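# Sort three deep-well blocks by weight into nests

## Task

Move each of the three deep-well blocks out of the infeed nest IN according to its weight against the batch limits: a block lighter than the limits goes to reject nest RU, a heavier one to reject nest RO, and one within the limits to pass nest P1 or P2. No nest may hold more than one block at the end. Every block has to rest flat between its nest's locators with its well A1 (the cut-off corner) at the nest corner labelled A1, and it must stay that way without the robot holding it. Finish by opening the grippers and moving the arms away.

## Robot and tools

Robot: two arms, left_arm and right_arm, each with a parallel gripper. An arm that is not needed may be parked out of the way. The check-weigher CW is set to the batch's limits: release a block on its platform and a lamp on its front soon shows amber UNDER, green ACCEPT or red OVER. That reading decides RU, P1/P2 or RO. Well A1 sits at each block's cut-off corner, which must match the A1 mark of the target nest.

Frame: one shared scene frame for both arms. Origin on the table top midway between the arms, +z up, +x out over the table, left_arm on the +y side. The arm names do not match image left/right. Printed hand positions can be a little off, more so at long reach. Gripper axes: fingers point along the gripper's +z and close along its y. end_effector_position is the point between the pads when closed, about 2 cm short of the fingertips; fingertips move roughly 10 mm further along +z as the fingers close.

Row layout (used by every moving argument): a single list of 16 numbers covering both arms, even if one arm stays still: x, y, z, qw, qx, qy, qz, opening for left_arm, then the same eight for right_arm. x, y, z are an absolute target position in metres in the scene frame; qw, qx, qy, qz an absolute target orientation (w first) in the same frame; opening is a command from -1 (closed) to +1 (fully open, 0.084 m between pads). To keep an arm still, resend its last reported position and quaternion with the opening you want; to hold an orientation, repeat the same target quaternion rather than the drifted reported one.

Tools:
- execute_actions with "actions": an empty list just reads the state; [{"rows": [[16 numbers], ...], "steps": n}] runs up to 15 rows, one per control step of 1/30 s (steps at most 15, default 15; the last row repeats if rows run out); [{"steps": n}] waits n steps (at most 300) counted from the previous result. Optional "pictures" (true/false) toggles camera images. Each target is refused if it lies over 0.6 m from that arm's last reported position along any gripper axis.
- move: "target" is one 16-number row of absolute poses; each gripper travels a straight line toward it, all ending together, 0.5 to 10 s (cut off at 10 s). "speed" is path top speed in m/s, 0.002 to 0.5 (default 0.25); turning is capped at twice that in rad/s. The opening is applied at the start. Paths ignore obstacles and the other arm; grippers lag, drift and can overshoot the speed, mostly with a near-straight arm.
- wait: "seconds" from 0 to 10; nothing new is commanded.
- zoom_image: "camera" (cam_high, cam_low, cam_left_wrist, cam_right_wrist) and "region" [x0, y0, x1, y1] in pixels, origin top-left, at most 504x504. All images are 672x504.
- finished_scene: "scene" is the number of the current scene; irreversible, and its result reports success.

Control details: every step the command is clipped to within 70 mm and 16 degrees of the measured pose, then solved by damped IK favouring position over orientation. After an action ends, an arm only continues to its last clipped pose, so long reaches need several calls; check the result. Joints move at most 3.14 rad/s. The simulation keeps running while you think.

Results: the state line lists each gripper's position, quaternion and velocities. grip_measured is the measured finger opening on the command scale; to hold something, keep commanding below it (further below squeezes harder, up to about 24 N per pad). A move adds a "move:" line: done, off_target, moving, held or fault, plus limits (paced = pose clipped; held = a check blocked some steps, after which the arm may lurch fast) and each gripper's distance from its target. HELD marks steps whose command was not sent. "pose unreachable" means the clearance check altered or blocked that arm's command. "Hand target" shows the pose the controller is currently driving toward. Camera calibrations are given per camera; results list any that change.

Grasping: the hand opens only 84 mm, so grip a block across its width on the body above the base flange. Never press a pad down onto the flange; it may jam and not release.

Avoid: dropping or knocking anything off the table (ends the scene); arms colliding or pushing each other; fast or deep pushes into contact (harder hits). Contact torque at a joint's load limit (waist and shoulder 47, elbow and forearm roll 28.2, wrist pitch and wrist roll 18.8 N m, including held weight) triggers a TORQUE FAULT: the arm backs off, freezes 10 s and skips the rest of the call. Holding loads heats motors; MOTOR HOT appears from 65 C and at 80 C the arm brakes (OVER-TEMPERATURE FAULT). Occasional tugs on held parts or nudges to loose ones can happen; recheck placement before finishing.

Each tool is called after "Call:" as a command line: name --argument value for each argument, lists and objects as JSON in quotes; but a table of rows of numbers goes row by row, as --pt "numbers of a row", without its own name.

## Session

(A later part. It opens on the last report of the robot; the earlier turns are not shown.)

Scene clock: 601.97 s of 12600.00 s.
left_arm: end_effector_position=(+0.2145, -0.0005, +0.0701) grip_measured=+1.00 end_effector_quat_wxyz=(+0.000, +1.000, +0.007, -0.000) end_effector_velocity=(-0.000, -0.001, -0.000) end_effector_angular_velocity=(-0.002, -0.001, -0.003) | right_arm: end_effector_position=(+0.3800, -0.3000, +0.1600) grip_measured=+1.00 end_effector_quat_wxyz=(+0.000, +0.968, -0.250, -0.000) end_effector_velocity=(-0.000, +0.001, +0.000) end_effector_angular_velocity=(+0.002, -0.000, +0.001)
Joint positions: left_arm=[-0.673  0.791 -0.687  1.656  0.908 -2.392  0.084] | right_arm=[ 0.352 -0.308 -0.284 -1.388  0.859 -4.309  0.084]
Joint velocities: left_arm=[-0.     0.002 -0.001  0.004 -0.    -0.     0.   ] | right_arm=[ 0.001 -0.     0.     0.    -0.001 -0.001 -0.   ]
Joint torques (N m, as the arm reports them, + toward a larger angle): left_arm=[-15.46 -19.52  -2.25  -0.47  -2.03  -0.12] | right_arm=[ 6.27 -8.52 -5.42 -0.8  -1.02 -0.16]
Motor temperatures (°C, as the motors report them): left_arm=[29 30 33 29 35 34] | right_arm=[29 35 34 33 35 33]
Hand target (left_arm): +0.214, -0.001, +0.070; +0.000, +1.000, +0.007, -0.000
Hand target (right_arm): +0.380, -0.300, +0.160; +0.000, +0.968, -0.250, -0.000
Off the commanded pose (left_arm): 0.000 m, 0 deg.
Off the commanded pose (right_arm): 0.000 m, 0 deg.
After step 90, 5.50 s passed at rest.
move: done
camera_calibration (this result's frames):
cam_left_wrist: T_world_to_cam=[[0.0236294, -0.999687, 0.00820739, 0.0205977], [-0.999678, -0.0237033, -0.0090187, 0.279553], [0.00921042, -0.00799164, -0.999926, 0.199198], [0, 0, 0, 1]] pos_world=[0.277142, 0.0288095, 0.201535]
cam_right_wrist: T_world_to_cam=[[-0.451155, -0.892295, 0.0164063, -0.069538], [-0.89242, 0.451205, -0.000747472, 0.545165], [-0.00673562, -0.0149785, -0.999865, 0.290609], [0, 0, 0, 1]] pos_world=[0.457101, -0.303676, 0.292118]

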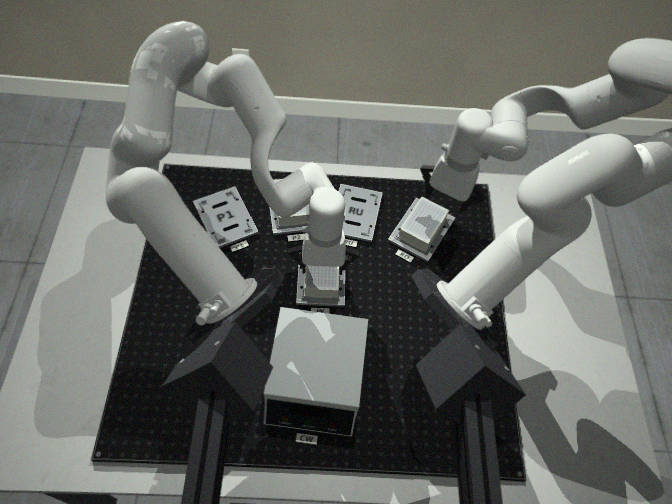

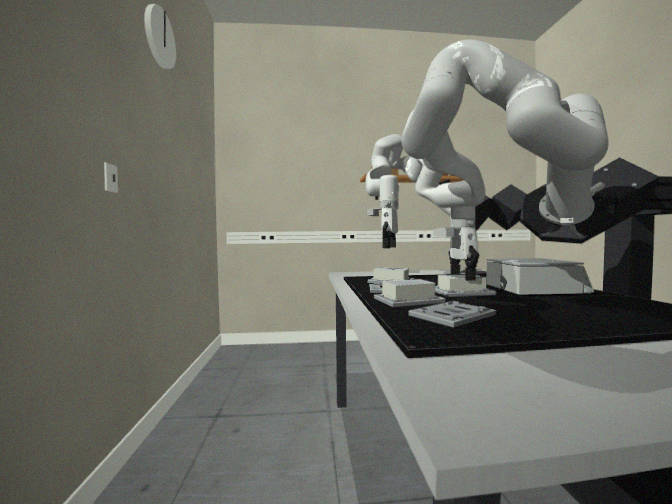

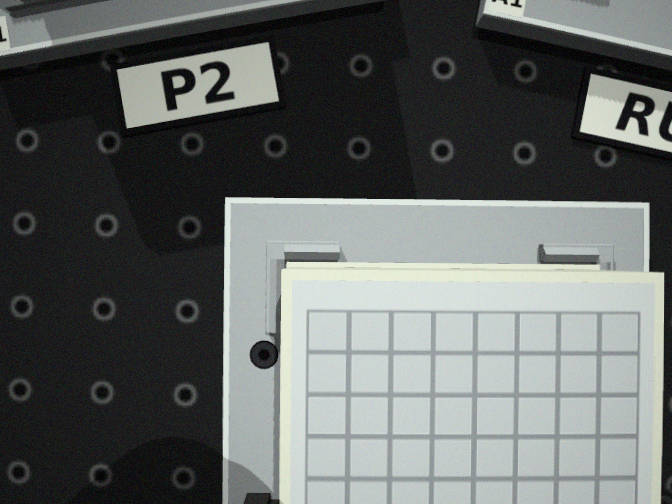

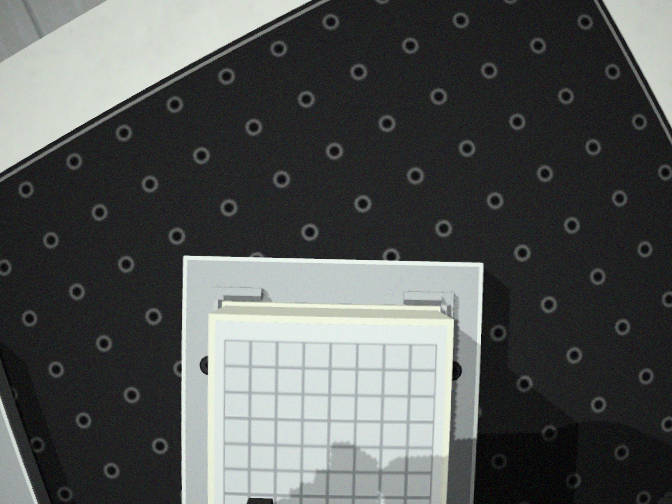

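In cleanly. Continue, grip, and record references on lift.

Call:
move --target '[0.2145,-0.0005,0.056,0,1,0.007,0,1,0.38,-0.30,0.16,0,0.9681,-0.2504,0,1]' --speed 0.006

Call:
move --target '[0.2145,-0.0005,0.056,0,1,0.007,0,0.2,0.38,-0.30,0.16,0,0.9681,-0.2504,0,1]' --speed 0.006

Call:
move --target '[0.2145,-0.0005,0.070,0,1,0.007,0,0.2,0.38,-0.30,0.16,0,0.9681,-0.2504,0,1]' --speed 0.01

Call:
move --target '[0.2145,-0.0005,0.13,0,1,0.007,0,0.2,0.38,-0.30,0.16,0,0.9681,-0.2504,0,1]' --speed 0.04

Call:
move --target '[0.378,0.265,0.13,0,0.9681,0.2504,0,0.2,0.38,-0.30,0.16,0,0.9681,-0.2504,0,1]' --speed 0.12

Call:
wait --seconds 0.5

Scene clock: 619.57 s of 12600.00 s.
left_arm: end_effector_position=(+0.2145, -0.0005, +0.0561) grip_measured=+1.00 end_effector_quat_wxyz=(+0.000, +1.000, +0.007, -0.000) end_effector_velocity=(-0.000, -0.000, -0.001) end_effector_angular_velocity=(-0.000, +0.001, -0.000) | right_arm: end_effector_position=(+0.3800, -0.3000, +0.1600) grip_measured=+1.00 end_effector_quat_wxyz=(-0.000, +0.968, -0.250, -0.000) end_effector_velocity=(-0.000, +0.000, +0.000) end_effector_angular_velocity=(-0.000, +0.000, -0.000)
Joint positions: left_arm=[-0.634  0.825 -0.709  1.702  0.914 -2.406  0.084] | right_arm=[ 0.352 -0.308 -0.284 -1.388  0.859 -4.309  0.084]
Joint velocities: left_arm=[ 0.004  0.003 -0.002  0.004 -0.    -0.001 -0.   ] | right_arm=[ 0.001 -0.     0.     0.     0.001  0.001 -0.   ]
Joint torques (N m, as the arm reports them, + toward a larger angle): left_arm=[-15.35 -19.1   -1.37  -0.43  -2.13   0.05] | right_arm=[ 6.09 -9.09 -5.25 -0.67 -1.25 -0.13]
Motor temperatures (°C, as the motors report them): left_arm=[29 30 33 29 35 34] | right_arm=[29 35 34 33 35 33]
Hand target (left_arm): +0.214, -0.001, +0.056; +0.000, +1.000, +0.007, -0.000
Hand target (right_arm): +0.380, -0.300, +0.160; +0.000, +0.968, -0.250, +0.000
Off the commanded pose (left_arm): 0.000 m, 0 deg.
Off the commanded pose (right_arm): 0.000 m, 0 deg.
After step 90, 12.03 s passed at rest.
move: done
camera_calibration (this result's frames):
cam_left_wrist: T_world_to_cam=[[0.0236355, -0.999687, 0.00822989, 0.0206956], [-0.999678, -0.0237093, -0.00898956, 0.279422], [0.00918187, -0.00801477, -0.999926, 0.185254], [0, 0, 0, 1]] pos_world=[0.277142, 0.0287988, 0.187582]
cam_right_wrist: T_world_to_cam=[[-0.451155, -0.892295, 0.0164062, -0.0695379], [-0.89242, 0.451205, -0.000747351, 0.545165], [-0.00673568, -0.0149784, -0.999865, 0.290609], [0, 0, 0, 1]] pos_world=[0.457101, -0.303676, 0.292118]

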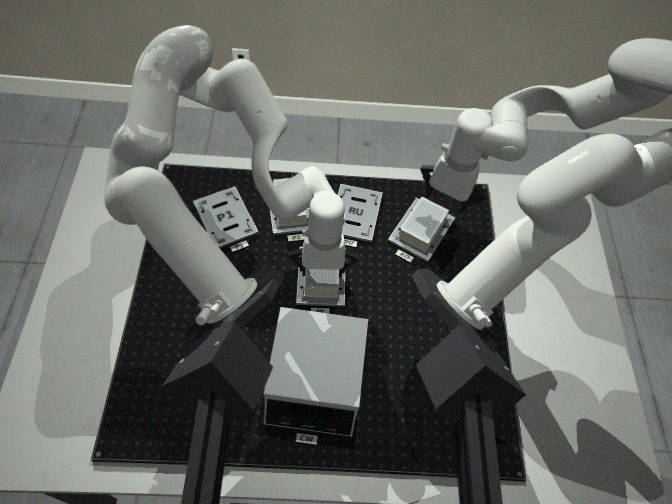

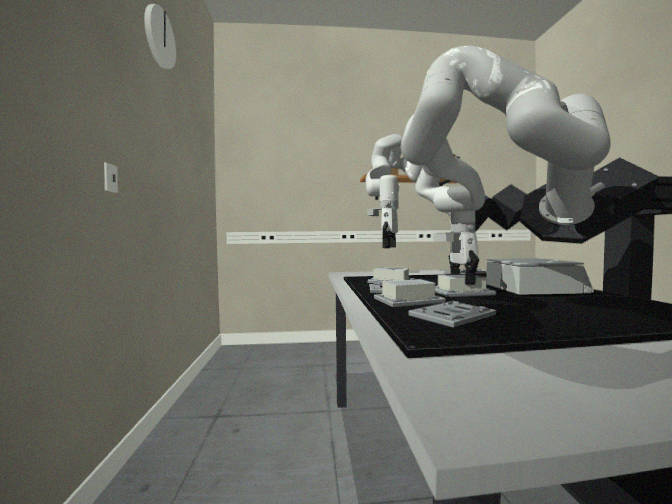

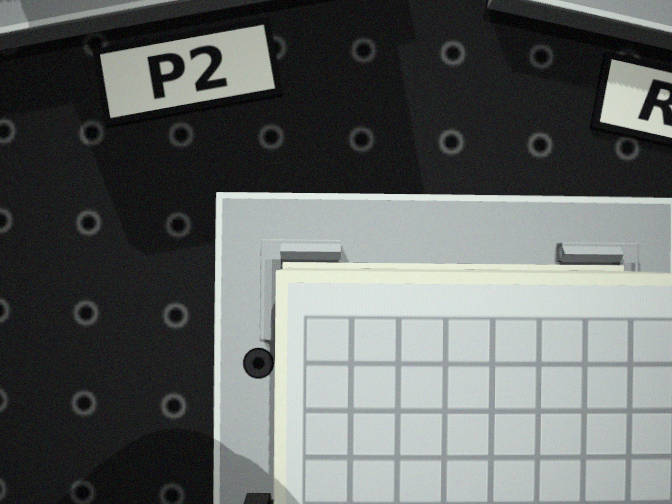

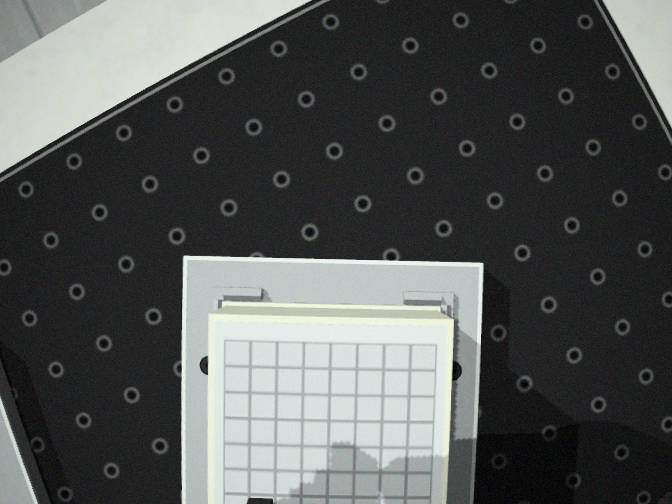

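Scene clock: 620.27 s of 12600.00 s.
left_arm: end_effector_position=(+0.2145, -0.0004, +0.0561) grip_measured=+0.96 end_effector_quat_wxyz=(-0.000, +1.000, +0.007, +0.000) end_effector_velocity=(+0.000, -0.000, -0.000) end_effector_angular_velocity=(-0.001, -0.000, -0.000) | right_arm: end_effector_position=(+0.3800, -0.3000, +0.1600) grip_measured=+1.00 end_effector_quat_wxyz=(+0.000, +0.968, -0.250, -0.000) end_effector_velocity=(-0.000, +0.000, +0.000) end_effector_angular_velocity=(+0.001, +0.001, -0.001)
Joint positions: left_arm=[-0.634  0.825 -0.709  1.703  0.914 -2.406  0.083] | right_arm=[ 0.352 -0.308 -0.284 -1.388  0.859 -4.309  0.084]
Joint velocities: left_arm=[-0.     0.    -0.001  0.    -0.     0.     0.   ] | right_arm=[ 0.     0.    -0.     0.001 -0.001  0.    -0.   ]
Joint torques (N m, as the arm reports them, + toward a larger angle): left_arm=[-13.54 -14.88  -3.84   0.07  -2.79  -0.01] | right_arm=[ 5.87 -8.81 -5.09 -0.76 -1.33 -0.09]
Motor temperatures (°C, as the motors report them): left_arm=[29 30 33 29 35 34] | right_arm=[29 35 34 33 35 33]
Hand target (left_arm): +0.215, -0.001, +0.056; +0.000, +1.000, +0.007, -0.000
Hand target (right_arm): +0.380, -0.300, +0.160; +0.000, +0.968, -0.250, -0.000
Off the commanded pose (left_arm): 0.000 m, 0 deg.
Off the commanded pose (right_arm): 0.000 m, 0 deg.
move: done
camera_calibration (this result's frames):
cam_left_wrist: T_world_to_cam=[[0.0235244, -0.999691, 0.00807244, 0.0208562], [-0.999679, -0.0235988, -0.00924491, 0.279444], [0.00943255, -0.00785237, -0.999925, 0.185177], [0, 0, 0, 1]] pos_world=[0.277117, 0.0288984, 0.187578]
cam_right_wrist: T_world_to_cam=[[-0.451155, -0.892295, 0.0164063, -0.0695379], [-0.89242, 0.451205, -0.000747294, 0.545165], [-0.0067358, -0.0149785, -0.999865, 0.290609], [0, 0, 0, 1]] pos_world=[0.457101, -0.303676, 0.292118]

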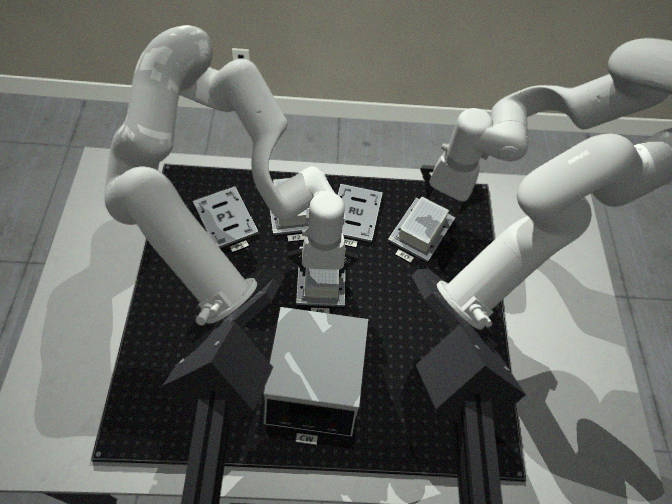

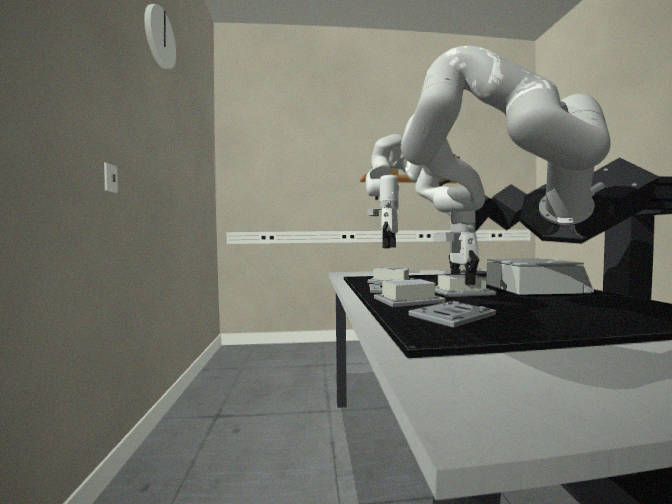

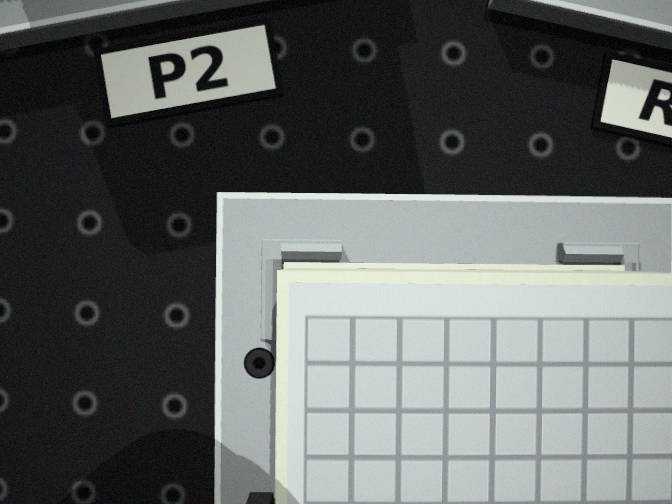

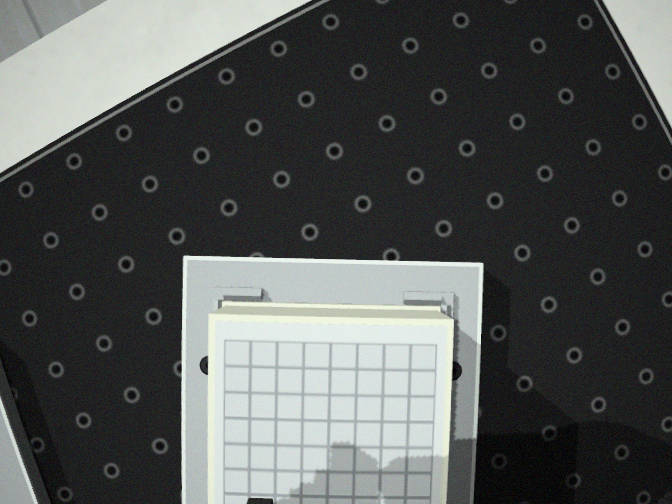

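Scene clock: 621.87 s of 12600.00 s.
left_arm: end_effector_position=(+0.2145, -0.0005, +0.0698) grip_measured=+0.96 end_effector_quat_wxyz=(-0.000, +1.000, +0.007, +0.000) end_effector_velocity=(+0.000, +0.000, +0.002) end_effector_angular_velocity=(+0.001, -0.001, +0.001) | right_arm: end_effector_position=(+0.3800, -0.3000, +0.1600) grip_measured=+1.00 end_effector_quat_wxyz=(+0.000, +0.968, -0.250, -0.000) end_effector_velocity=(-0.000, -0.000, -0.000) end_effector_angular_velocity=(+0.000, +0.000, -0.002)
Joint positions: left_arm=[-0.672  0.792 -0.687  1.657  0.908 -2.392  0.083] | right_arm=[ 0.352 -0.308 -0.284 -1.388  0.859 -4.309  0.084]
Joint velocities: left_arm=[-0.007 -0.006  0.003 -0.008  0.001  0.002  0.   ] | right_arm=[-0.001 -0.     0.    -0.    -0.001  0.001  0.   ]
Joint torques (N m, as the arm reports them, + toward a larger angle): left_arm=[-15.47 -19.85  -2.17  -0.52  -2.1    0.18] | right_arm=[ 6.14 -8.27 -5.42 -0.64 -1.12 -0.29]
Motor temperatures (°C, as the motors report them): left_arm=[29 30 33 29 35 34] | right_arm=[29 35 34 33 35 33]
Hand target (left_arm): +0.215, -0.000, +0.070; -0.000, +1.000, +0.007, +0.000
Hand target (right_arm): +0.380, -0.300, +0.160; +0.000, +0.968, -0.250, +0.000
Off the commanded pose (left_arm): 0.000 m, 0 deg.
Off the commanded pose (right_arm): 0.000 m, 0 deg.
move: done
camera_calibration (this result's frames):
cam_left_wrist: T_world_to_cam=[[0.0236246, -0.999688, 0.00814384, 0.0206519], [-0.999677, -0.0236992, -0.00918607, 0.279586], [0.00937621, -0.00792419, -0.999925, 0.198842], [0, 0, 0, 1]] pos_world=[0.277143, 0.0288471, 0.201227]
cam_right_wrist: T_world_to_cam=[[-0.451155, -0.892295, 0.0164064, -0.069538], [-0.89242, 0.451205, -0.000747526, 0.545165], [-0.00673561, -0.0149786, -0.999865, 0.290609], [0, 0, 0, 1]] pos_world=[0.457101, -0.303676, 0.292118]

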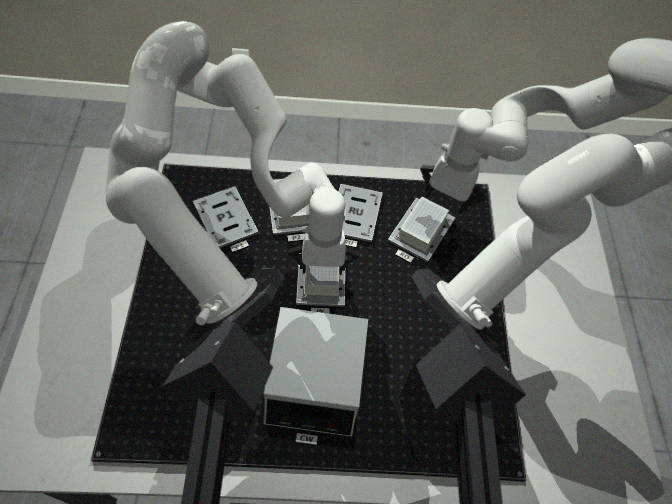

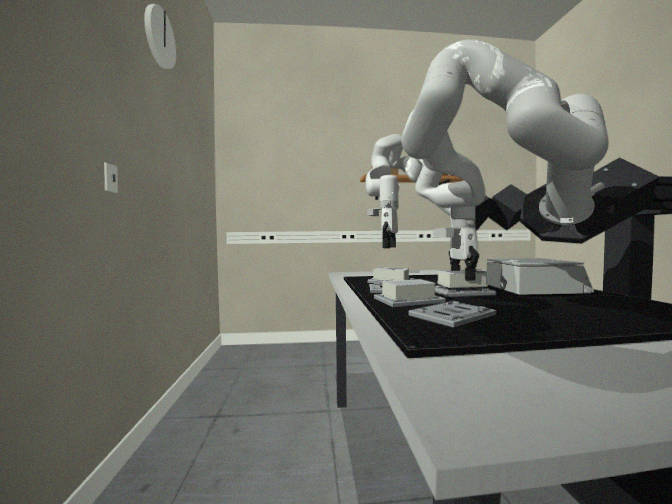

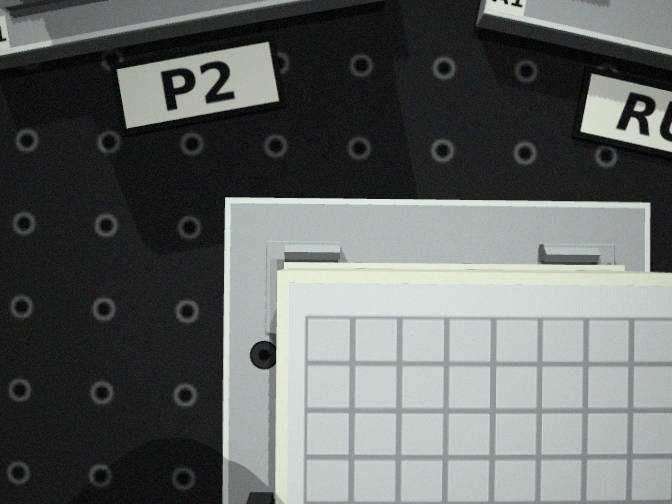

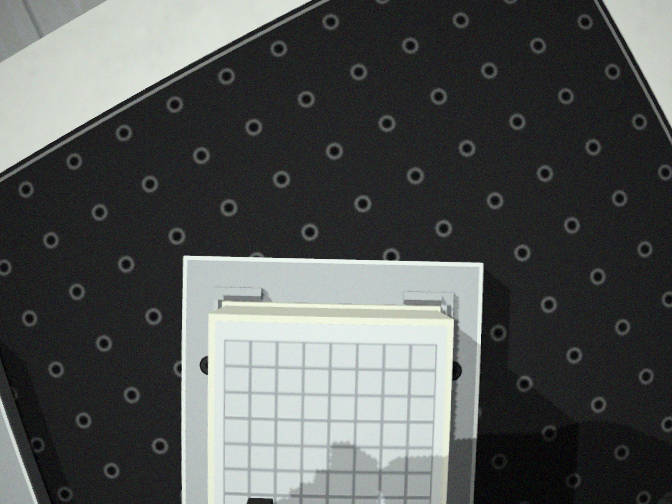

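Scene clock: 623.77 s of 12600.00 s.
left_arm: end_effector_position=(+0.2145, -0.0003, +0.1297) grip_measured=+0.96 end_effector_quat_wxyz=(-0.000, +1.000, +0.007, +0.000) end_effector_velocity=(+0.001, +0.001, +0.001) end_effector_angular_velocity=(+0.003, -0.002, -0.000) | right_arm: end_effector_position=(+0.3800, -0.3000, +0.1600) grip_measured=+1.00 end_effector_quat_wxyz=(+0.000, +0.968, -0.250, -0.000) end_effector_velocity=(+0.000, +0.001, +0.000) end_effector_angular_velocity=(+0.002, -0.001, +0.001)
Joint positions: left_arm=[-0.84   0.642 -0.607  1.434  0.899 -2.305  0.083] | right_arm=[ 0.352 -0.308 -0.284 -1.388  0.859 -4.309  0.084]
Joint velocities: left_arm=[-0.004 -0.004  0.001 -0.007  0.004  0.004 -0.   ] | right_arm=[ 0.001  0.     0.    -0.    -0.001  0.001  0.   ]
Joint torques (N m, as the arm reports them, + toward a larger angle): left_arm=[-14.88 -19.13  -6.26  -0.39  -2.31   0.03] | right_arm=[ 5.42 -8.92 -5.78 -0.87 -1.55 -0.28]
Motor temperatures (°C, as the motors report them): left_arm=[29 30 33 29 35 34] | right_arm=[29 35 34 33 35 33]
Hand target (left_arm): +0.215, -0.000, +0.130; -0.000, +1.000, +0.007, +0.000
Hand target (right_arm): +0.380, -0.300, +0.160; -0.000, +0.968, -0.250, +0.000
Off the commanded pose (left_arm): 0.000 m, 0 deg.
Off the commanded pose (right_arm): 0.000 m, 0 deg.
move: done
camera_calibration (this result's frames):
cam_left_wrist: T_world_to_cam=[[0.0236006, -0.999692, 0.00769582, 0.0204065], [-0.999676, -0.023672, -0.00931785, 0.280116], [0.00949715, -0.00747342, -0.999927, 0.258739], [0, 0, 0, 1]] pos_world=[0.277086, 0.0289648, 0.261173]
cam_right_wrist: T_world_to_cam=[[-0.451155, -0.892295, 0.0164063, -0.0695379], [-0.89242, 0.451205, -0.000747454, 0.545165], [-0.00673564, -0.0149785, -0.999865, 0.290609], [0, 0, 0, 1]] pos_world=[0.457101, -0.303676, 0.292118]

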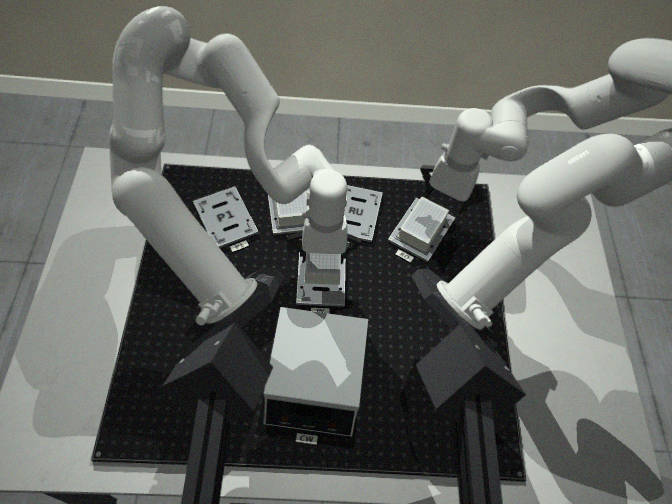

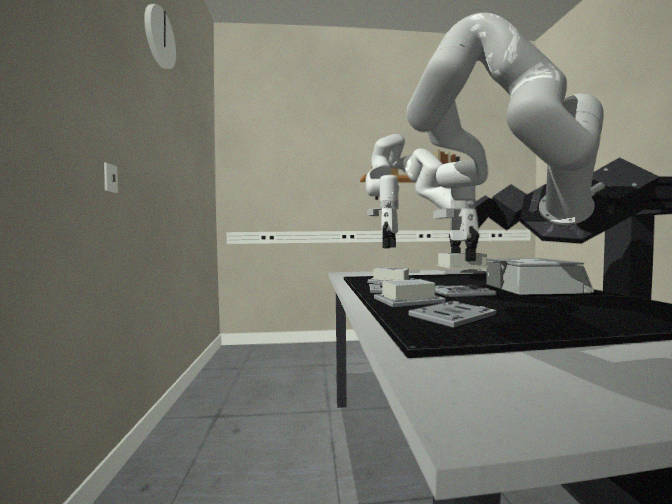

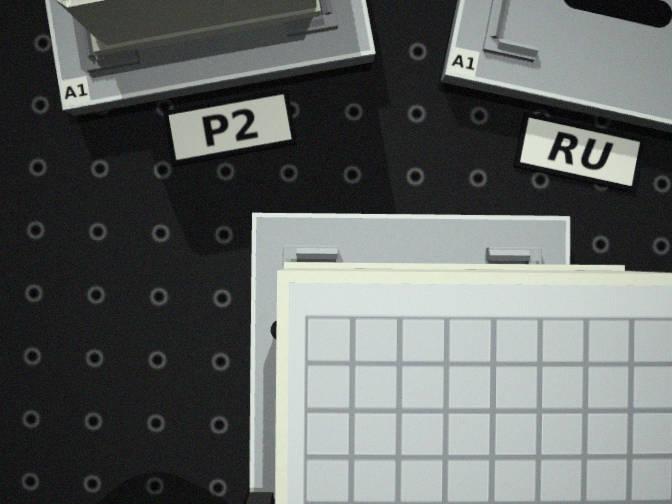

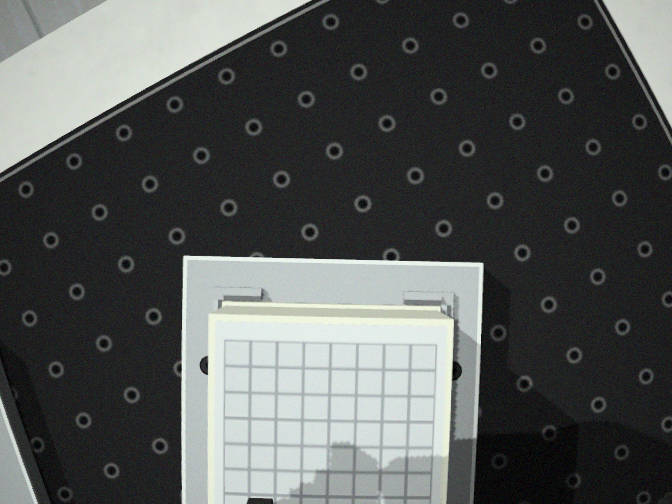

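Scene clock: 626.83 s of 12600.00 s.
left_arm: end_effector_position=(+0.3779, +0.2639, +0.1299) grip_measured=+0.96 end_effector_quat_wxyz=(-0.000, +0.968, +0.250, -0.001) end_effector_velocity=(+0.002, +0.002, +0.000) end_effector_angular_velocity=(-0.004, +0.003, +0.005) | right_arm: end_effector_position=(+0.3800, -0.3000, +0.1600) grip_measured=+1.00 end_effector_quat_wxyz=(-0.000, +0.968, -0.250, +0.000) end_effector_velocity=(+0.000, +0.001, +0.000) end_effector_angular_velocity=(+0.002, -0.000, +0.000)
Joint positions: left_arm=[-0.046 -0.414 -0.28   1.505  0.69  -1.801  0.083] | right_arm=[ 0.352 -0.308 -0.284 -1.388  0.859 -4.309  0.084]
Joint velocities: left_arm=[ 0.009 -0.006 -0.003 -0.01  -0.008  0.015  0.   ] | right_arm=[ 0.001 -0.    -0.     0.001 -0.002 -0.     0.   ]
Joint torques (N m, as the arm reports them, + toward a larger angle): left_arm=[ -5.35 -16.56  -5.35  -0.35  -2.21  -0.1 ] | right_arm=[ 6.06 -9.11 -5.42 -1.13 -1.39 -0.07]
Motor temperatures (°C, as the motors report them): left_arm=[29 30 33 29 35 34] | right_arm=[29 35 34 33 35 33]
Hand target (left_arm): +0.378, +0.264, +0.130; -0.000, +0.968, +0.250, -0.001
Hand target (right_arm): +0.380, -0.300, +0.160; +0.000, +0.968, -0.250, +0.000
Off the commanded pose (left_arm): 0.001 m, 0 deg.
Off the commanded pose (right_arm): 0.000 m, 0 deg.
move: done
camera_calibration (this result's frames):
cam_left_wrist: T_world_to_cam=[[0.492524, -0.870271, 0.00698929, 0.0693364], [-0.870235, -0.492569, -0.00813473, 0.524434], [0.0105221, -0.00207577, -0.999942, 0.257578], [0, 0, 0, 1]] pos_world=[0.419521, 0.319196, 0.261344]
cam_right_wrist: T_world_to_cam=[[-0.451155, -0.892295, 0.0164061, -0.0695379], [-0.89242, 0.451205, -0.000747798, 0.545165], [-0.00673525, -0.0149785, -0.999865, 0.290608], [0, 0, 0, 1]] pos_world=[0.457101, -0.303676, 0.292118]

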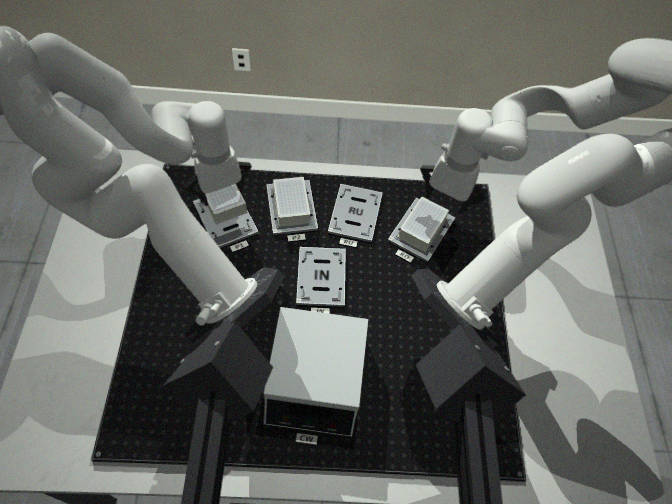

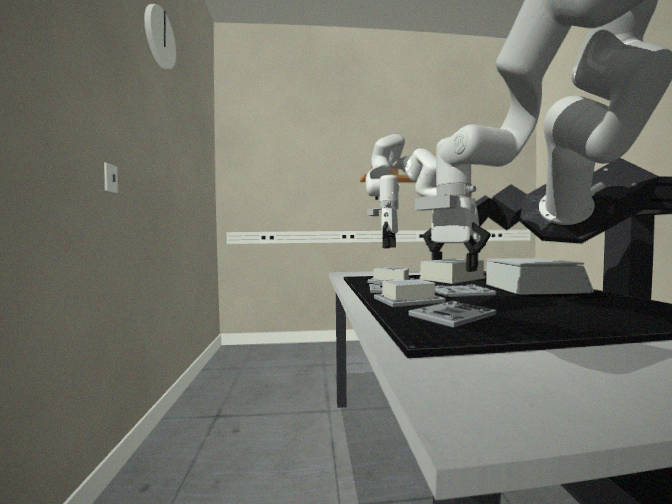

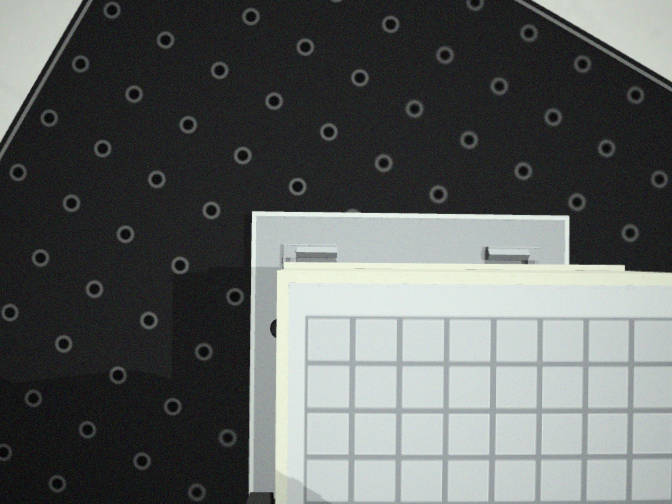

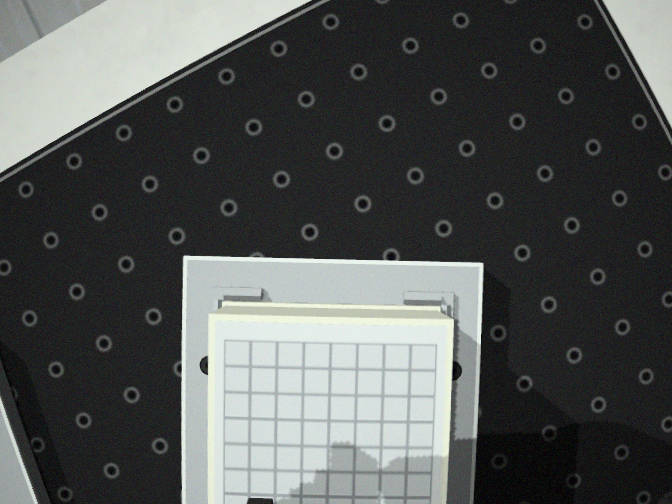

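Scene clock: 627.33 s of 12600.00 s.
left_arm: end_effector_position=(+0.3783, +0.2642, +0.1300) grip_measured=+0.96 end_effector_quat_wxyz=(-0.000, +0.968, +0.250, -0.001) end_effector_velocity=(-0.000, +0.001, -0.000) end_effector_angular_velocity=(+0.002, +0.001, +0.000) | right_arm: end_effector_position=(+0.3800, -0.3000, +0.1600) grip_measured=+1.00 end_effector_quat_wxyz=(-0.000, +0.968, -0.250, +0.000) end_effector_velocity=(-0.000, +0.000, -0.000) end_effector_angular_velocity=(+0.000, +0.001, -0.002)
Joint positions: left_arm=[-0.045 -0.415 -0.281  1.504  0.69  -1.799  0.083] | right_arm=[ 0.352 -0.308 -0.284 -1.388  0.859 -4.309  0.084]
Joint velocities: left_arm=[ 0.001 -0.     0.     0.     0.002 -0.    -0.   ] | right_arm=[ 0.     0.    -0.     0.002 -0.     0.001 -0.   ]
Joint torques (N m, as the arm reports them, + toward a larger angle): left_arm=[ -5.08 -16.87  -5.35  -0.62  -2.35   0.13] | right_arm=[ 6.3  -8.66 -6.   -1.34 -1.33  0.33]
Motor temperatures (°C, as the motors report them): left_arm=[29 30 33 29 35 34] | right_arm=[29 35 34 33 35 33]
Hand target (left_arm): +0.378, +0.264, +0.130; -0.000, +0.968, +0.250, -0.001
Hand target (right_arm): +0.380, -0.300, +0.160; +0.000, +0.968, -0.250, +0.000
Off the commanded pose (left_arm): 0.001 m, 0 deg.
Off the commanded pose (right_arm): 0.000 m, 0 deg.
Steps of this call (steps 1 to 15: nothing new was sent). Readings (end_effector_position):
1: left_arm (+0.3780, +0.2639, +0.1299) | right_arm (+0.3800, -0.3000, +0.1600)
2: left_arm (+0.3780, +0.2640, +0.1299) | right_arm (+0.3800, -0.3000, +0.1600)
4: left_arm (+0.3781, +0.2641, +0.1300) | right_arm (+0.3800, -0.3000, +0.1600)
8: left_arm (+0.3782, +0.2642, +0.1300) | right_arm (+0.3800, -0.3000, +0.1600)
15: the state above
camera_calibration (this result's frames):
cam_left_wrist: T_world_to_cam=[[0.493168, -0.869906, 0.00707479, 0.0691412], [-0.869871, -0.493213, -0.00803917, 0.524899], [0.0104827, -0.0021895, -0.999943, 0.25766], [0, 0, 0, 1]] pos_world=[0.419796, 0.319598, 0.261376]
cam_right_wrist: T_world_to_cam=[[-0.451155, -0.892295, 0.0164061, -0.0695379], [-0.89242, 0.451205, -0.000747493, 0.545165], [-0.00673555, -0.0149784, -0.999865, 0.290609], [0, 0, 0, 1]] pos_world=[0.457101, -0.303676, 0.292118]

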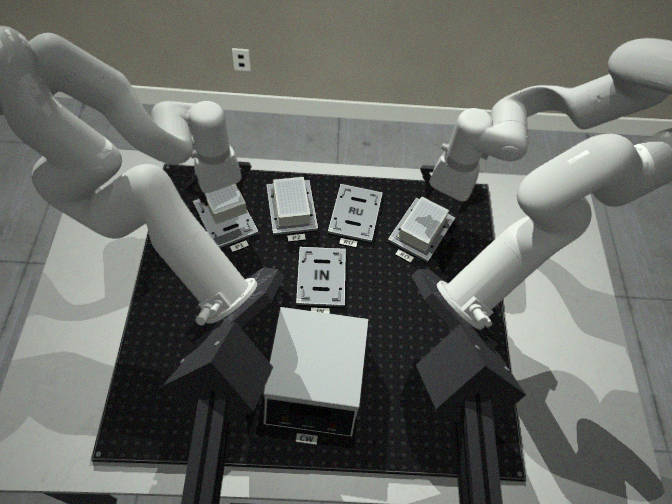

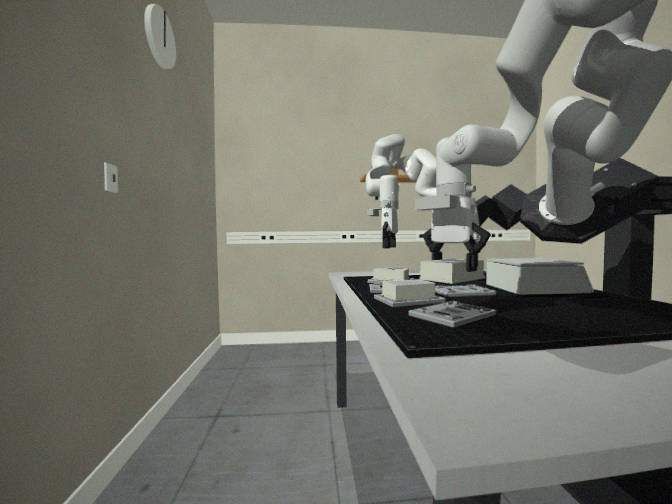

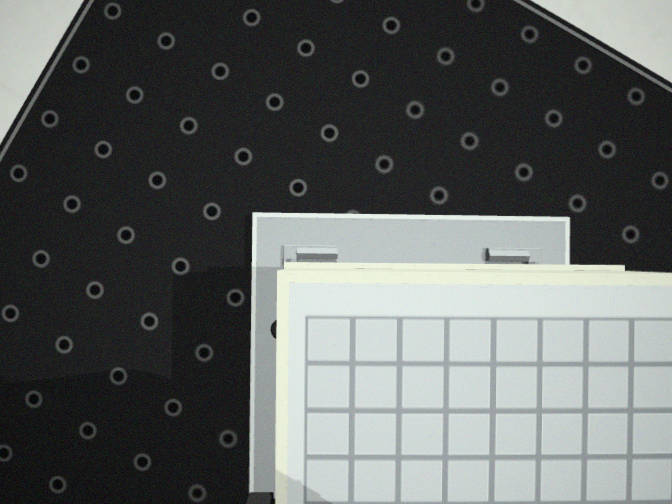

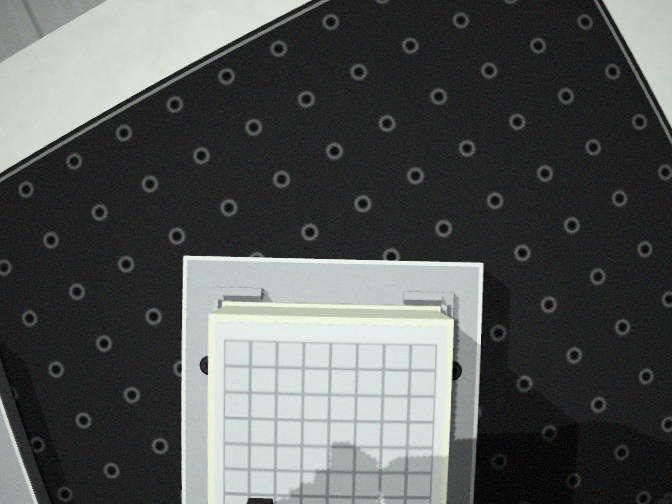

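Lucky match.

Call:
move --target '[0.3783,0.2643,0.070,0,0.9681,0.2504,0,0.2,0.38,-0.30,0.16,0,0.9681,-0.2504,0,1]' --speed 0.03

Scene clock: 635.03 s of 12600.00 s.
left_arm: end_effector_position=(+0.3783, +0.2641, +0.0703) grip_measured=+0.96 end_effector_quat_wxyz=(+0.000, +0.968, +0.250, -0.000) end_effector_velocity=(+0.001, -0.000, -0.001) end_effector_angular_velocity=(-0.001, -0.002, +0.000) | right_arm: end_effector_position=(+0.3800, -0.3000, +0.1600) grip_measured=+1.00 end_effector_quat_wxyz=(+0.000, +0.968, -0.250, +0.000) end_effector_velocity=(+0.000, +0.000, +0.000) end_effector_angular_velocity=(+0.001, -0.001, -0.000)
Joint positions: left_arm=[ 0.102 -0.156 -0.409  1.805  0.613 -2.027  0.083] | right_arm=[ 0.352 -0.308 -0.284 -1.388  0.859 -4.309  0.084]
Joint velocities: left_arm=[ 0.002  0.007 -0.004  0.01  -0.002 -0.008  0.   ] | right_arm=[ 0.    -0.     0.    -0.001 -0.001  0.001  0.   ]
Joint torques (N m, as the arm reports them, + toward a larger angle): left_arm=[ -6.39 -20.74  -1.9   -0.33  -2.18   0.06] | right_arm=[ 5.67 -9.13 -5.49 -0.88 -1.28 -0.18]
Motor temperatures (°C, as the motors report them): left_arm=[29 30 33 29 35 34] | right_arm=[29 35 34 33 35 33]
Hand target (left_arm): +0.378, +0.264, +0.070; +0.000, +0.968, +0.250, -0.000
Hand target (right_arm): +0.380, -0.300, +0.160; +0.000, +0.968, -0.250, +0.000
Off the commanded pose (left_arm): 0.000 m, 0 deg.
Off the commanded pose (right_arm): 0.000 m, 0 deg.
After step 90, 2.33 s passed at rest.
move: done
camera_calibration (this result's frames):
cam_left_wrist: T_world_to_cam=[[0.493288, -0.869823, 0.00866784, 0.0692428], [-0.869785, -0.493353, -0.00874544, 0.524504], [0.0118833, -0.00322514, -0.999924, 0.197693], [0, 0, 0, 1]] pos_world=[0.4197, 0.319632, 0.201665]
cam_right_wrist: T_world_to_cam=[[-0.451155, -0.892295, 0.0164062, -0.0695379], [-0.89242, 0.451205, -0.000747623, 0.545165], [-0.00673544, -0.0149785, -0.999865, 0.290609], [0, 0, 0, 1]] pos_world=[0.457101, -0.303676, 0.292118]

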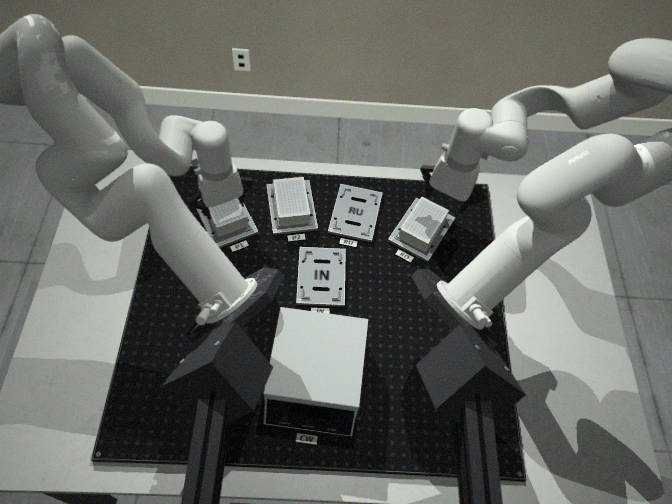

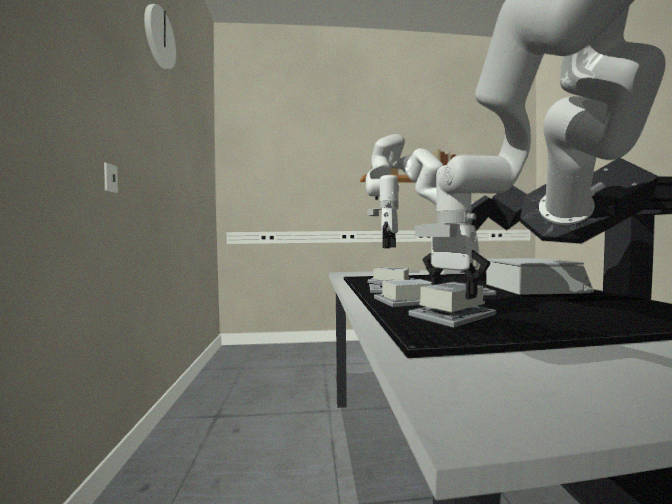

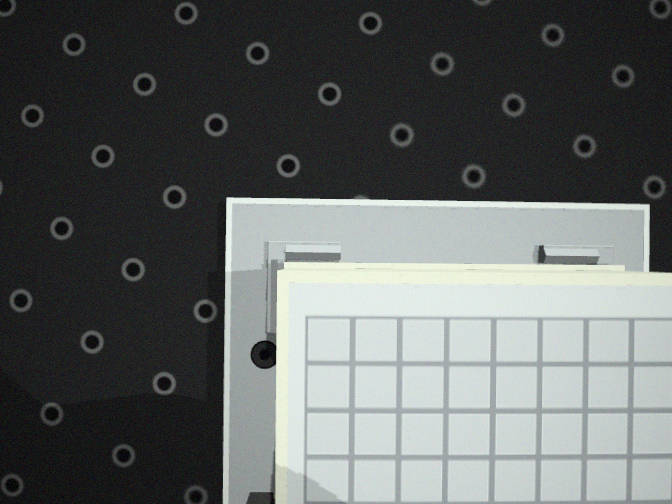

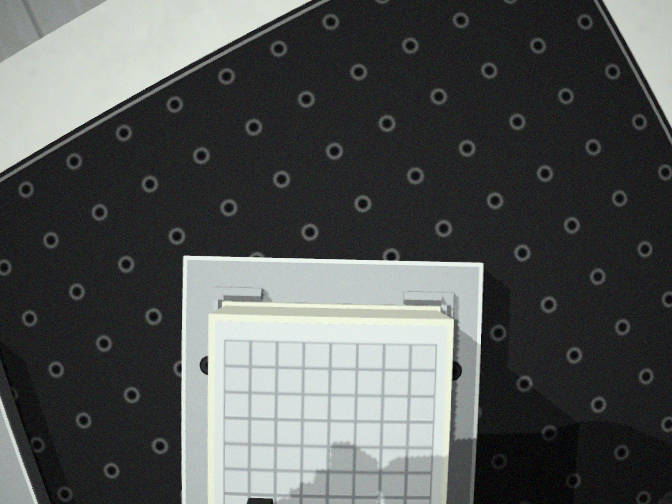

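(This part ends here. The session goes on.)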